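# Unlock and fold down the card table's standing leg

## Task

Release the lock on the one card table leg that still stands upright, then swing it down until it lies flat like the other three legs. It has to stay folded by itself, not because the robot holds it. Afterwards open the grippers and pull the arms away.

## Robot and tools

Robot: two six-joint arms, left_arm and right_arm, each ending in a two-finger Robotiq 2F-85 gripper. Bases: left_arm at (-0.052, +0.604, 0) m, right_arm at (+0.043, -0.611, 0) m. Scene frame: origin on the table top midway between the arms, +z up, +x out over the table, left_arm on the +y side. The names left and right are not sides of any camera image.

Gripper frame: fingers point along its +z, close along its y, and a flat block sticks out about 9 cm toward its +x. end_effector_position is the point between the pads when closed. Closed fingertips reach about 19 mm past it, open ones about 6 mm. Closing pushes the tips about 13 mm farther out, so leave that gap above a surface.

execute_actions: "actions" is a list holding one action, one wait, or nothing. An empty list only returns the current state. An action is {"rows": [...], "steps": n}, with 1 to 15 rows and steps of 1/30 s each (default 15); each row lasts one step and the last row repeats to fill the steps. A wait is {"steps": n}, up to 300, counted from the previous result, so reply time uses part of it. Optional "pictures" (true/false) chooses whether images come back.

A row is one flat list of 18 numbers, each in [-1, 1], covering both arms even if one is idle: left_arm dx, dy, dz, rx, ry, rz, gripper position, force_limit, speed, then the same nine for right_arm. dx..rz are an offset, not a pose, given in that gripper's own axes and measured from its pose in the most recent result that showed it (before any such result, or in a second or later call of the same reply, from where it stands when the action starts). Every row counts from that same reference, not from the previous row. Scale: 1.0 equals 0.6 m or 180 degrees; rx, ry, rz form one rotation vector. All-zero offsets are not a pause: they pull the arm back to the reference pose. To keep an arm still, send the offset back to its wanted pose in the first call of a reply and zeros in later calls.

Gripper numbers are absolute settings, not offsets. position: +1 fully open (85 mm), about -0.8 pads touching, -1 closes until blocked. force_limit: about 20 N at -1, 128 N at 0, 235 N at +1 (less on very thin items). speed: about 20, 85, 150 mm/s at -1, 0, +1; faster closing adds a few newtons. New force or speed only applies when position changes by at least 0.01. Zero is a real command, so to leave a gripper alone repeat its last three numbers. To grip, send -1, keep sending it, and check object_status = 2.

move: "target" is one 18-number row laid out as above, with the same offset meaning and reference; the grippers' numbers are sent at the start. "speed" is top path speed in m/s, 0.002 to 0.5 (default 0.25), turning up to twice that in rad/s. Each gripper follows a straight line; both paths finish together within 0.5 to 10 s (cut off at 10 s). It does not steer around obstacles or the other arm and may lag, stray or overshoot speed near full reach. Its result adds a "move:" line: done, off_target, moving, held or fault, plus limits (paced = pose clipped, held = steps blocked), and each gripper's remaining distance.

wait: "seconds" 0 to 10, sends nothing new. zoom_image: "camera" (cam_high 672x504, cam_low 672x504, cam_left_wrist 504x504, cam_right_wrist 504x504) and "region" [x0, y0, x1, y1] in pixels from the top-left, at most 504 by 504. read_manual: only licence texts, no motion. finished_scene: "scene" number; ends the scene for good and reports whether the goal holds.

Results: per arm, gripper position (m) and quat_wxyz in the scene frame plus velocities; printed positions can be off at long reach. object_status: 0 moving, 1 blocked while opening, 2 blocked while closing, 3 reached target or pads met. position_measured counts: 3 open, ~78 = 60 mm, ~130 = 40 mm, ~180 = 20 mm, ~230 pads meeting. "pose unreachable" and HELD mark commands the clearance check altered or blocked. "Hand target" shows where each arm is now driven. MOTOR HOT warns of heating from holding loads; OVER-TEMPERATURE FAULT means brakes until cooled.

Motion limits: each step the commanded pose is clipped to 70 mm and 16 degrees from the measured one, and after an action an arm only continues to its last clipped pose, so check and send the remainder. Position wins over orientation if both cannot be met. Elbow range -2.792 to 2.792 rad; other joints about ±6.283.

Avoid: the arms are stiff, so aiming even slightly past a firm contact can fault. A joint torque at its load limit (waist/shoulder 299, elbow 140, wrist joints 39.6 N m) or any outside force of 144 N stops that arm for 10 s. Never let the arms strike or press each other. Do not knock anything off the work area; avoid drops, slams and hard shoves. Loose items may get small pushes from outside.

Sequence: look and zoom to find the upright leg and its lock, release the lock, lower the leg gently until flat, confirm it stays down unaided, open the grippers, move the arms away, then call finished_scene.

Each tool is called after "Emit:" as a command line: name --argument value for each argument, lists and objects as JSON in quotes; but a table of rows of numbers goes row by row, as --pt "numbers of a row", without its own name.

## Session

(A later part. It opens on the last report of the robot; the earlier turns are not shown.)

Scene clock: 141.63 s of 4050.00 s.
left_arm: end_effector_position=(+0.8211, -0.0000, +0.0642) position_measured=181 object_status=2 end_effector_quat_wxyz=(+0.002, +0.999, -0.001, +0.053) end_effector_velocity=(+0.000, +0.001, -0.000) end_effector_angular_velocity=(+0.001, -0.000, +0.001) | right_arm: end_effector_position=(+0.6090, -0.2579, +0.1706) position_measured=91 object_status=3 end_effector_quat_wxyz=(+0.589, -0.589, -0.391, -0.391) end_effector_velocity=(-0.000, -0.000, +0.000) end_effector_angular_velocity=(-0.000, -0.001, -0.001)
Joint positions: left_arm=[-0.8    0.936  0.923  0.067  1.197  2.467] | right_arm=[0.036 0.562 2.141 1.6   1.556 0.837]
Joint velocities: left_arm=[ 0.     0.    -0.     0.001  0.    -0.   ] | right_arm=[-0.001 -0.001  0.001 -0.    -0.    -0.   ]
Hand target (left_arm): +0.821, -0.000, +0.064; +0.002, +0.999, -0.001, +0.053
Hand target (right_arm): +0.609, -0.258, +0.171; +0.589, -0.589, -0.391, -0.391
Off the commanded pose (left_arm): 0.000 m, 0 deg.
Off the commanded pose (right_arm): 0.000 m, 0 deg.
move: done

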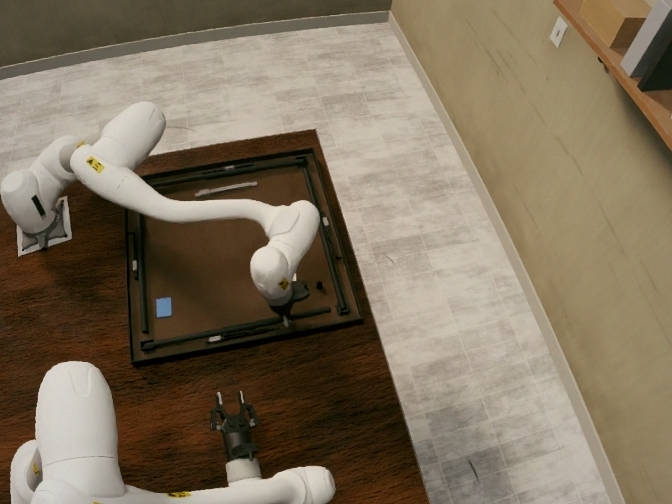

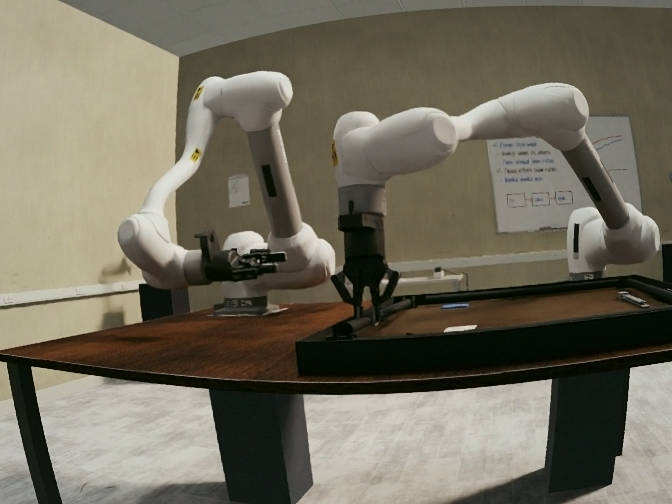

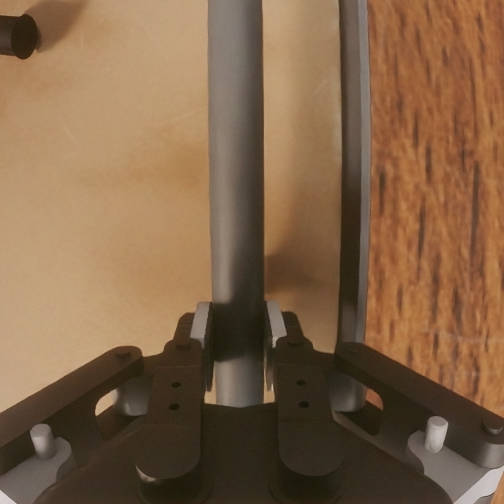

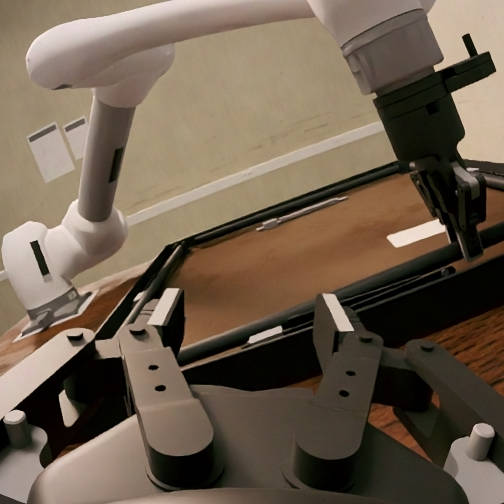

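Lower 1.5 cm more, release slightly, lift.

Emit:
move --target '[-0.002,0,0.025,0,-0.01,0,-1,-0.6,-0.3, 0,0,0,0,0,0,0.3,-0.4,0]' --speed 0.02

Emit:
move --target '[0,0,0,0,0,0,-0.2,-0.6,-0.5, 0,0,0,0,0,0,0.3,-0.4,0]'

Emit:
move --target '[-0.2,0,-0.35,0,0,0,-0.2,-0.6,-0.5, 0,0,0,0,0,0,0.3,-0.4,0]'

Scene clock: 148.20 s of 4050.00 s.
left_arm: end_effector_position=(+0.8217, -0.0001, +0.0496) position_measured=181 object_status=2 end_effector_quat_wxyz=(+0.002, +0.999, -0.001, +0.038) end_effector_velocity=(-0.000, -0.000, -0.002) end_effector_angular_velocity=(-0.000, +0.002, -0.001) | right_arm: end_effector_position=(+0.6090, -0.2579, +0.1706) position_measured=91 object_status=3 end_effector_quat_wxyz=(+0.589, -0.589, -0.391, -0.391) end_effector_velocity=(-0.000, +0.000, +0.000) end_effector_angular_velocity=(-0.000, -0.001, +0.001)
Joint positions: left_arm=[-0.794  0.959  0.903  0.046  1.218  2.479] | right_arm=[0.036 0.562 2.141 1.6   1.556 0.837]
Joint velocities: left_arm=[ 0.     0.002 -0.    -0.001 -0.     0.001] | right_arm=[ 0.001 -0.001  0.    -0.    -0.    -0.   ]
Hand target (left_arm): +0.822, -0.000, +0.049; +0.002, +0.999, -0.001, +0.038
Hand target (right_arm): +0.609, -0.258, +0.171; +0.589, -0.589, -0.391, -0.391
Off the commanded pose (left_arm): 0.001 m, 0 deg.
Off the commanded pose (right_arm): 0.000 m, 0 deg.
After step 90, 2.57 s passed at rest.
move: done

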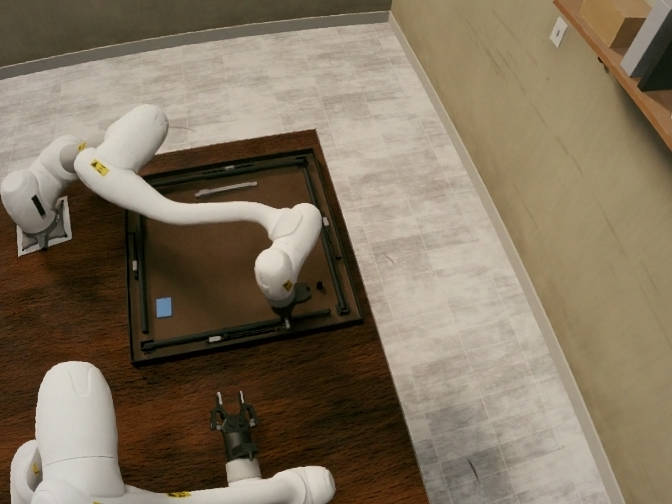

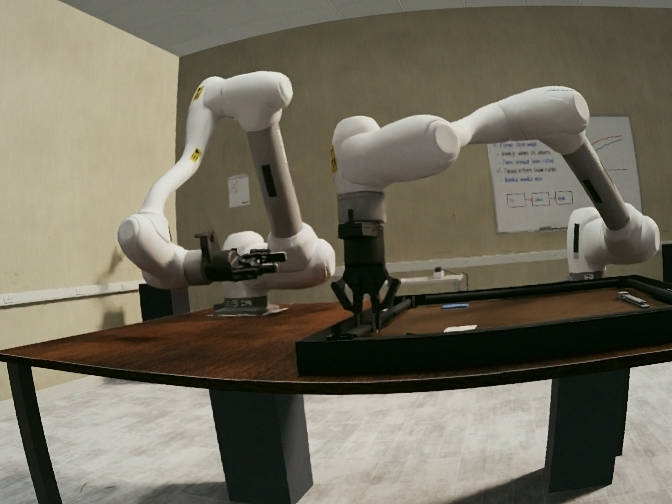

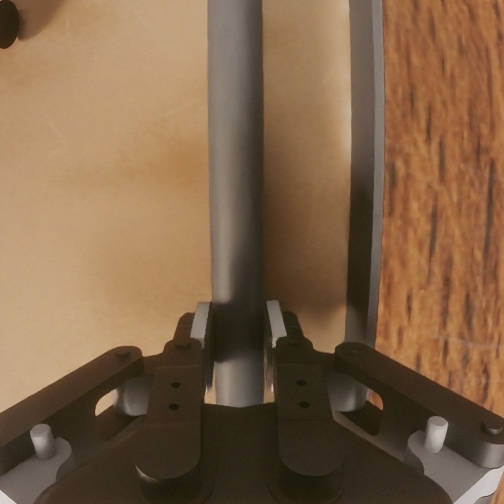

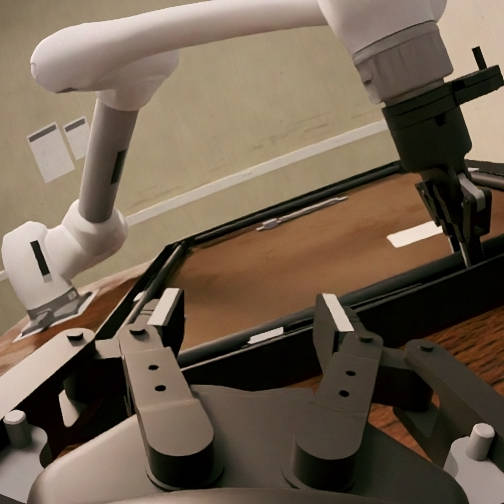

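Scene clock: 148.73 s of 4050.00 s.
left_arm: end_effector_position=(+0.8217, -0.0001, +0.0496) position_measured=154 object_status=0 end_effector_quat_wxyz=(+0.002, +0.999, -0.001, +0.038) end_effector_velocity=(-0.000, -0.000, +0.001) end_effector_angular_velocity=(-0.001, +0.000, +0.001) | right_arm: end_effector_position=(+0.6090, -0.2579, +0.1706) position_measured=91 object_status=3 end_effector_quat_wxyz=(+0.589, -0.589, -0.391, -0.391) end_effector_velocity=(+0.000, -0.000, +0.001) end_effector_angular_velocity=(+0.001, -0.002, -0.001)
Joint positions: left_arm=[-0.794  0.959  0.903  0.046  1.218  2.479] | right_arm=[0.036 0.562 2.141 1.6   1.556 0.837]
Joint velocities: left_arm=[-0.    -0.001 -0.    -0.001  0.001 -0.001] | right_arm=[-0.    -0.002 -0.     0.001  0.     0.   ]
Hand target (left_arm): +0.822, -0.000, +0.050; +0.002, +0.999, -0.001, +0.038
Hand target (right_arm): +0.609, -0.258, +0.171; +0.589, -0.589, -0.391, -0.391
Off the commanded pose (left_arm): 0.000 m, 0 deg.
Off the commanded pose (right_arm): 0.000 m, 0 deg.
move: done

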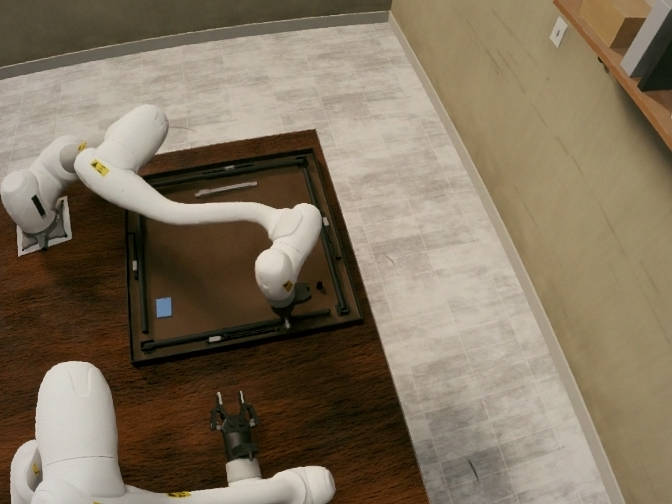

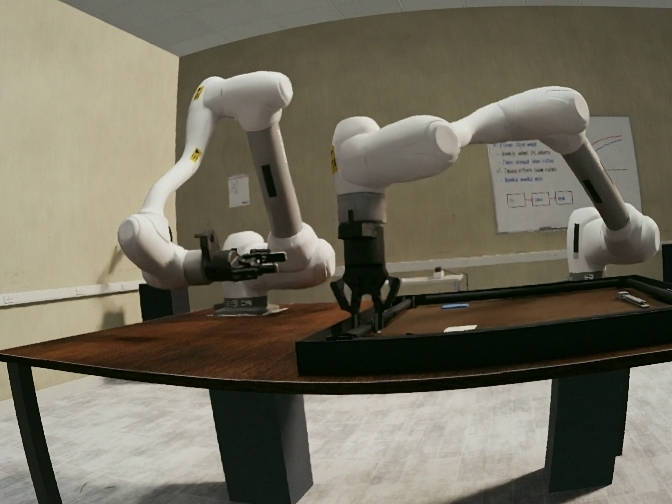

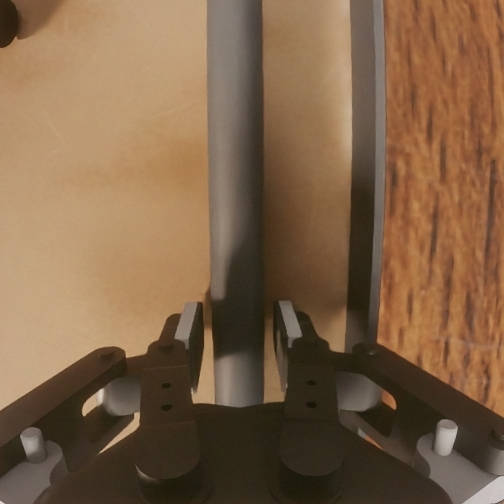

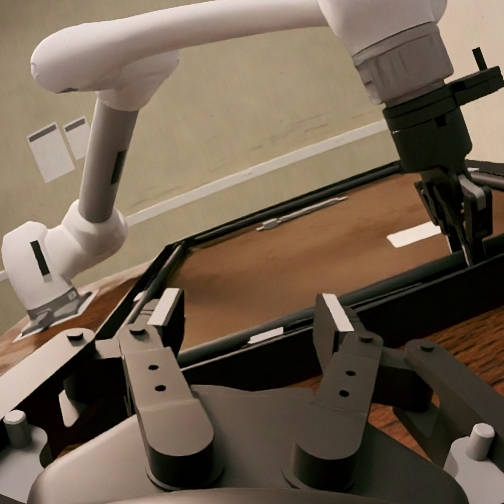

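Scene clock: 150.07 s of 4050.00 s.
left_arm: end_effector_position=(+0.6861, +0.0012, +0.2496) position_measured=154 object_status=3 end_effector_quat_wxyz=(+0.002, +0.999, -0.001, +0.038) end_effector_velocity=(-0.001, -0.001, +0.001) end_effector_angular_velocity=(-0.001, -0.000, -0.001) | right_arm: end_effector_position=(+0.6090, -0.2579, +0.1706) position_measured=91 object_status=3 end_effector_quat_wxyz=(+0.589, -0.589, -0.391, -0.391) end_effector_velocity=(-0.000, -0.000, +0.001) end_effector_angular_velocity=(-0.001, -0.001, -0.001)
Joint positions: left_arm=[-0.881  0.667  1.069  0.049  1.348  2.398] | right_arm=[0.036 0.562 2.141 1.6   1.556 0.837]
Joint velocities: left_arm=[-0.001 -0.001 -0.    -0.001  0.    -0.   ] | right_arm=[-0.    -0.002  0.001  0.    -0.001  0.   ]
Hand target (left_arm): +0.686, +0.001, +0.250; +0.002, +0.999, -0.001, +0.038
Hand target (right_arm): +0.609, -0.258, +0.171; +0.589, -0.589, -0.391, -0.391
Off the commanded pose (left_arm): 0.001 m, 0 deg.
Off the commanded pose (right_arm): 0.000 m, 0 deg.
move: done

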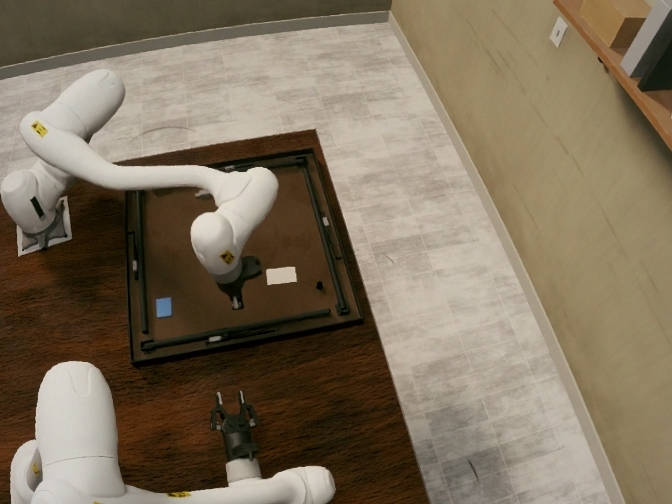

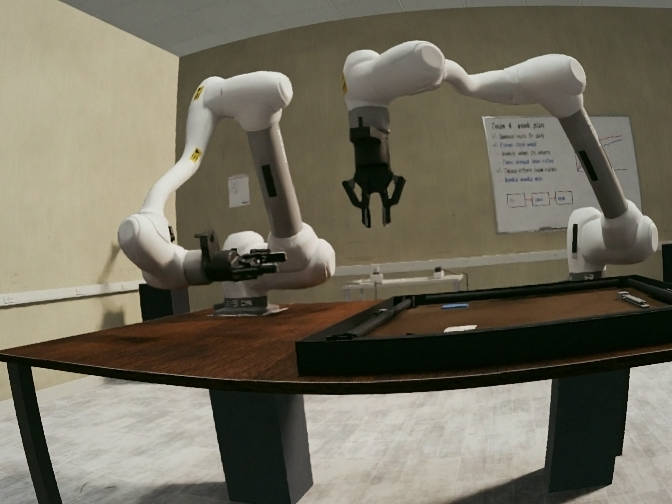

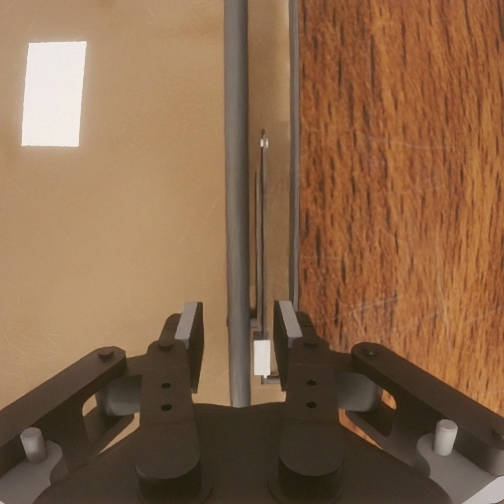

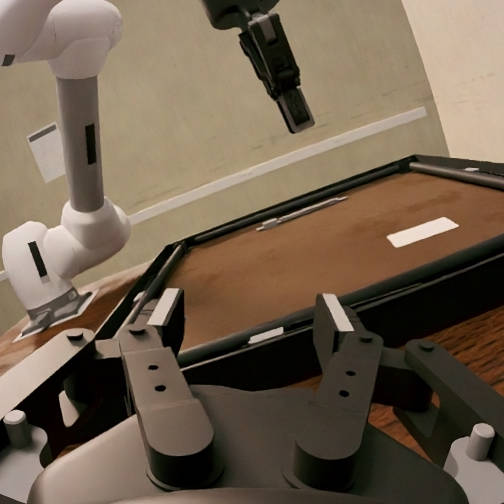

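Emit:
zoom_image --camera "cam_low" --region '[290, 270, 490, 380]'

Region (290, 270, 490, 380) of cam_low's 672x504 image, scaled by 2.520, with more detail than that image has; it fills the top 277 rows of this view, and the rest is white.

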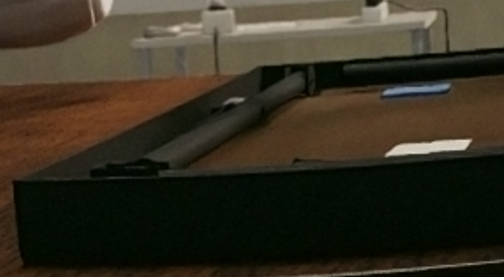

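Emit:
move --target '[0.2,0,0.29,0,0,0,-1,-0.6,0.5, 0,0,0,0,0,0,0.3,-0.4,0]'

Emit:
move --target '[0,0,0.038,0,0,0,-1,-0.6,0.5, 0,0,0,0,0,0,0.3,-0.4,0]' --speed 0.01

Emit:
zoom_image --camera "cam_low" --region '[290, 270, 490, 380]'

Scene clock: 168.97 s of 4050.00 s.
left_arm: end_effector_position=(+0.8189, +0.0001, +0.0854) position_measured=231 object_status=3 end_effector_quat_wxyz=(+0.002, +0.999, -0.001, +0.038) end_effector_velocity=(-0.002, -0.001, -0.001) end_effector_angular_velocity=(+0.001, +0.003, -0.002) | right_arm: end_effector_position=(+0.6090, -0.2579, +0.1706) position_measured=91 object_status=3 end_effector_quat_wxyz=(+0.589, -0.589, -0.391, -0.391) end_effector_velocity=(+0.000, +0.000, -0.001) end_effector_angular_velocity=(-0.001, -0.001, +0.003)
Joint positions: left_arm=[-0.796  0.935  0.883  0.045  1.261  2.48 ] | right_arm=[0.036 0.562 2.141 1.6   1.556 0.837]
Joint velocities: left_arm=[-0.001  0.001  0.    -0.001  0.002  0.001] | right_arm=[ 0.001  0.001 -0.002 -0.003 -0.    -0.   ]
Hand target (left_arm): +0.819, +0.000, +0.085; +0.002, +0.999, -0.001, +0.038
Hand target (right_arm): +0.609, -0.258, +0.171; +0.589, -0.589, -0.391, -0.391
Off the commanded pose (left_arm): 0.000 m, 0 deg.
Off the commanded pose (right_arm): 0.000 m, 0 deg.
After step 90, 14.67 s passed at rest.
move: done

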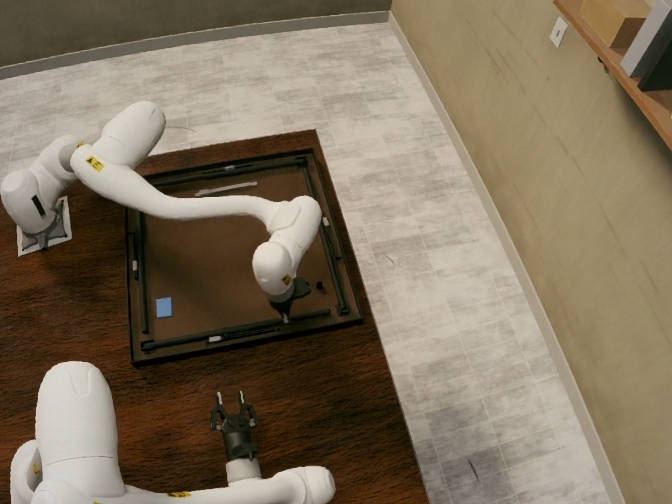

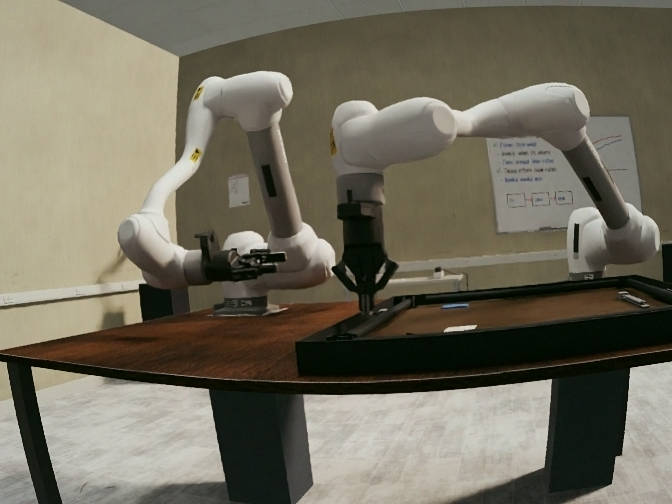

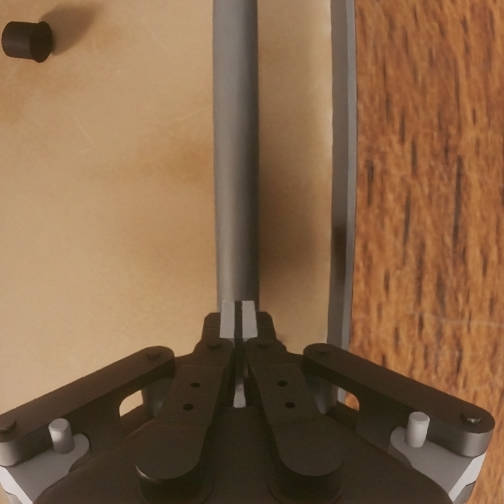

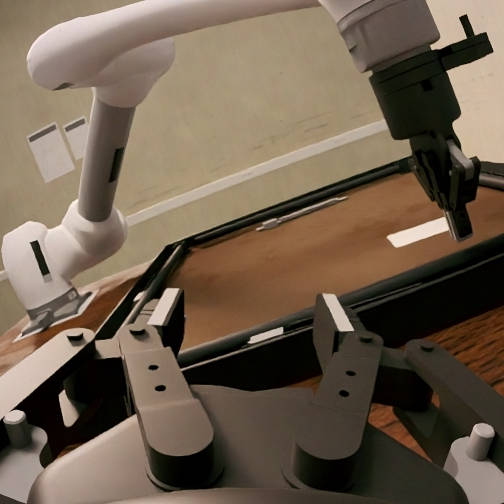

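Scene clock: 180.77 s of 4050.00 s.
left_arm: end_effector_position=(+0.8208, -0.0004, +0.0722) position_measured=231 object_status=3 end_effector_quat_wxyz=(+0.003, +0.999, -0.001, +0.039) end_effector_velocity=(+0.000, -0.001, +0.000) end_effector_angular_velocity=(-0.001, -0.001, +0.001) | right_arm: end_effector_position=(+0.6090, -0.2579, +0.1706) position_measured=91 object_status=3 end_effector_quat_wxyz=(+0.589, -0.589, -0.391, -0.391) end_effector_velocity=(-0.000, -0.000, +0.000) end_effector_angular_velocity=(-0.001, -0.002, +0.001)
Joint positions: left_arm=[-0.795  0.944  0.891  0.045  1.242  2.48 ] | right_arm=[0.036 0.562 2.141 1.6   1.556 0.837]
Joint velocities: left_arm=[-0.     0.    -0.001 -0.    -0.001 -0.001] | right_arm=[-0.    -0.001 -0.    -0.001 -0.    -0.   ]
Hand target (left_arm): +0.821, -0.000, +0.072; +0.003, +0.999, -0.001, +0.039
Hand target (right_arm): +0.609, -0.258, +0.171; +0.589, -0.589, -0.391, -0.391
Off the commanded pose (left_arm): 0.010 m, 0 deg.
Off the commanded pose (right_arm): 0.000 m, 0 deg.
FORCE FAULT: contact force on the left arm reached its limit, and that arm stopped for 10 seconds. The contact can be on any part of that arm, not only on its tool. That arm's remaining commands of this call were not run. That arm holds still and accepts commands again. Move the arm away from the contact; if what it grips holds it there, let go first. Pushing or pulling that hard again can fault the arm again.
move: fault (left_arm)

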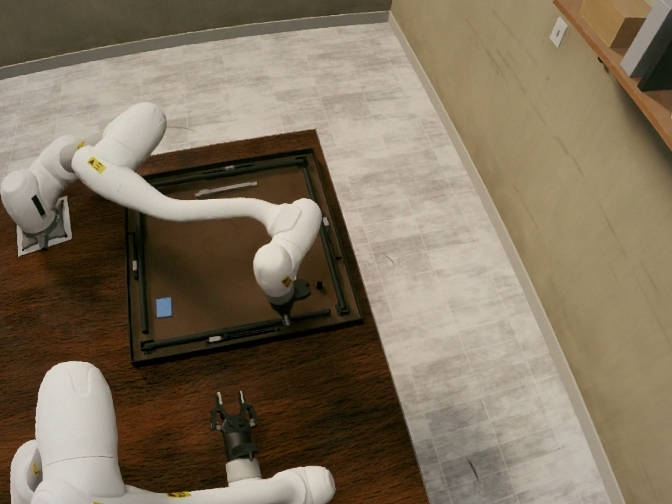

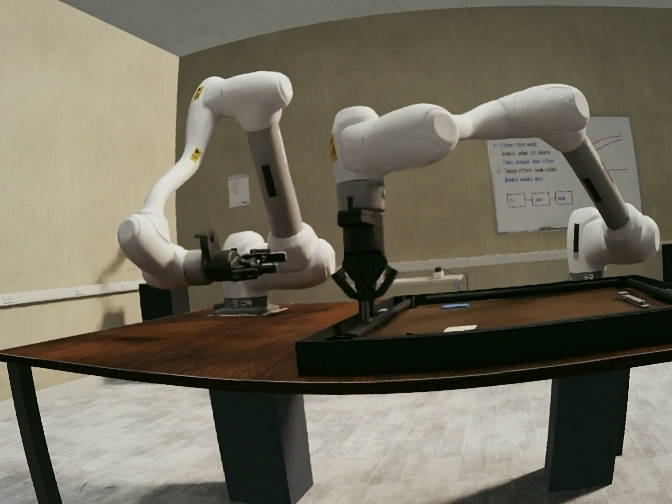

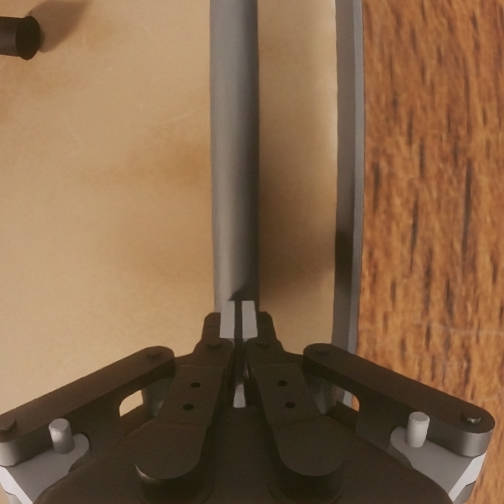

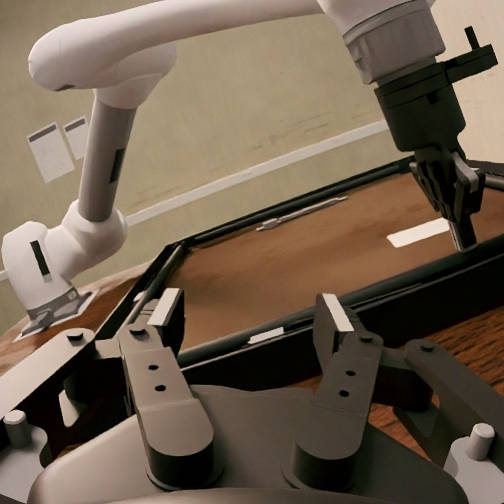

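Region (290, 270, 490, 380) of cam_low's 672x504 image, scaled by 2.520, with more detail than that image has; it fills the top 277 rows of this view, and the rest is white.

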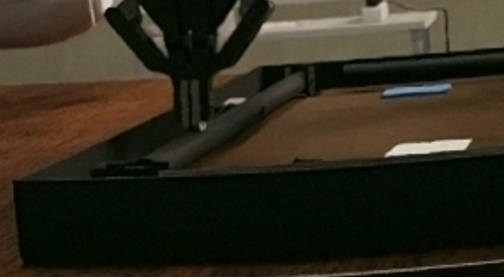

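It was already at its stop.

Emit:
move --target '[-0.2,0,-0.3,0,0,0,-1,-0.6,0.5, 0,0,0,0,0,0,0.3,-0.4,0]'

Emit:
finished_scene --scene 1

Scene clock: 192.23 s of 4050.00 s.
left_arm: end_effector_position=(+0.6870, +0.0010, +0.2420) position_measured=231 object_status=3 end_effector_quat_wxyz=(+0.003, +0.999, -0.001, +0.039) end_effector_velocity=(-0.001, -0.001, +0.001) end_effector_angular_velocity=(-0.001, -0.001, -0.003) | right_arm: end_effector_position=(+0.6090, -0.2579, +0.1706) position_measured=91 object_status=3 end_effector_quat_wxyz=(+0.589, -0.589, -0.391, -0.391) end_effector_velocity=(-0.001, +0.001, +0.000) end_effector_angular_velocity=(+0.001, +0.002, +0.000)
Joint positions: left_arm=[-0.88   0.669  1.079  0.05   1.333  2.397] | right_arm=[0.036 0.562 2.141 1.6   1.556 0.837]
Joint velocities: left_arm=[-0.001 -0.001  0.     0.    -0.001  0.002] | right_arm=[ 0.001 -0.     0.002  0.001  0.001  0.   ]
Hand target (left_arm): +0.687, +0.001, +0.242; +0.003, +0.999, -0.001, +0.039
Hand target (right_arm): +0.609, -0.258, +0.171; +0.589, -0.589, -0.391, -0.391
Off the commanded pose (left_arm): 0.000 m, 0 deg.
Off the commanded pose (right_arm): 0.000 m, 0 deg.
After step 90, 7.23 s passed at rest.
move: done

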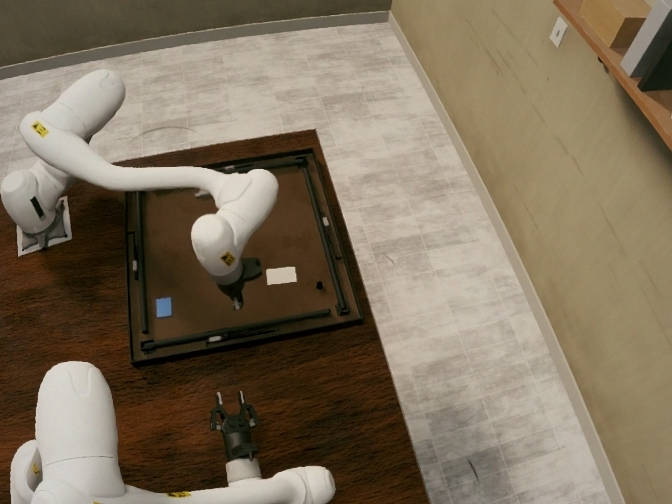

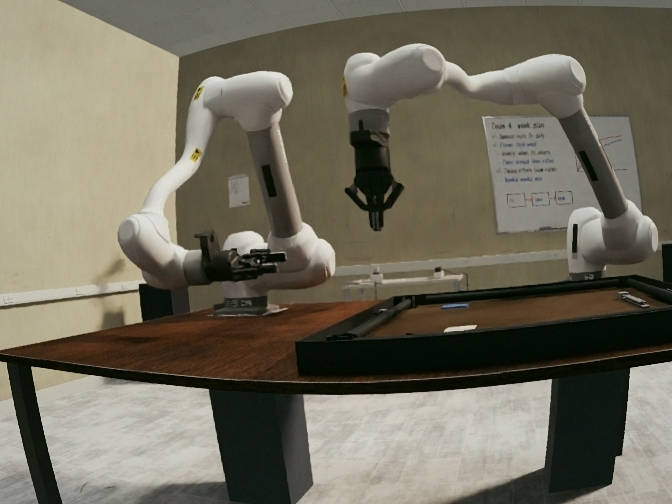

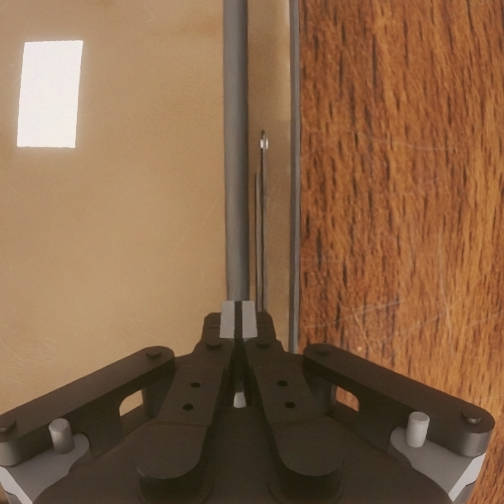

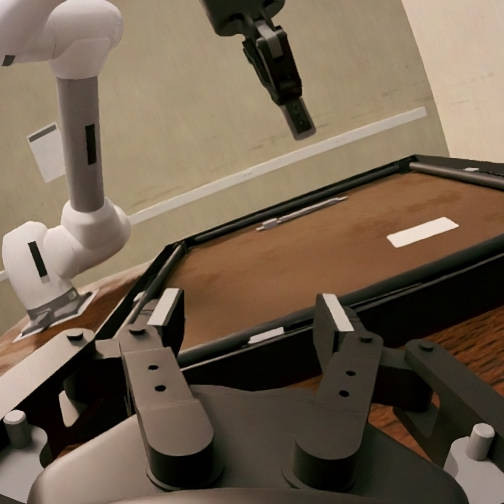

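The scene is finished: the task was done.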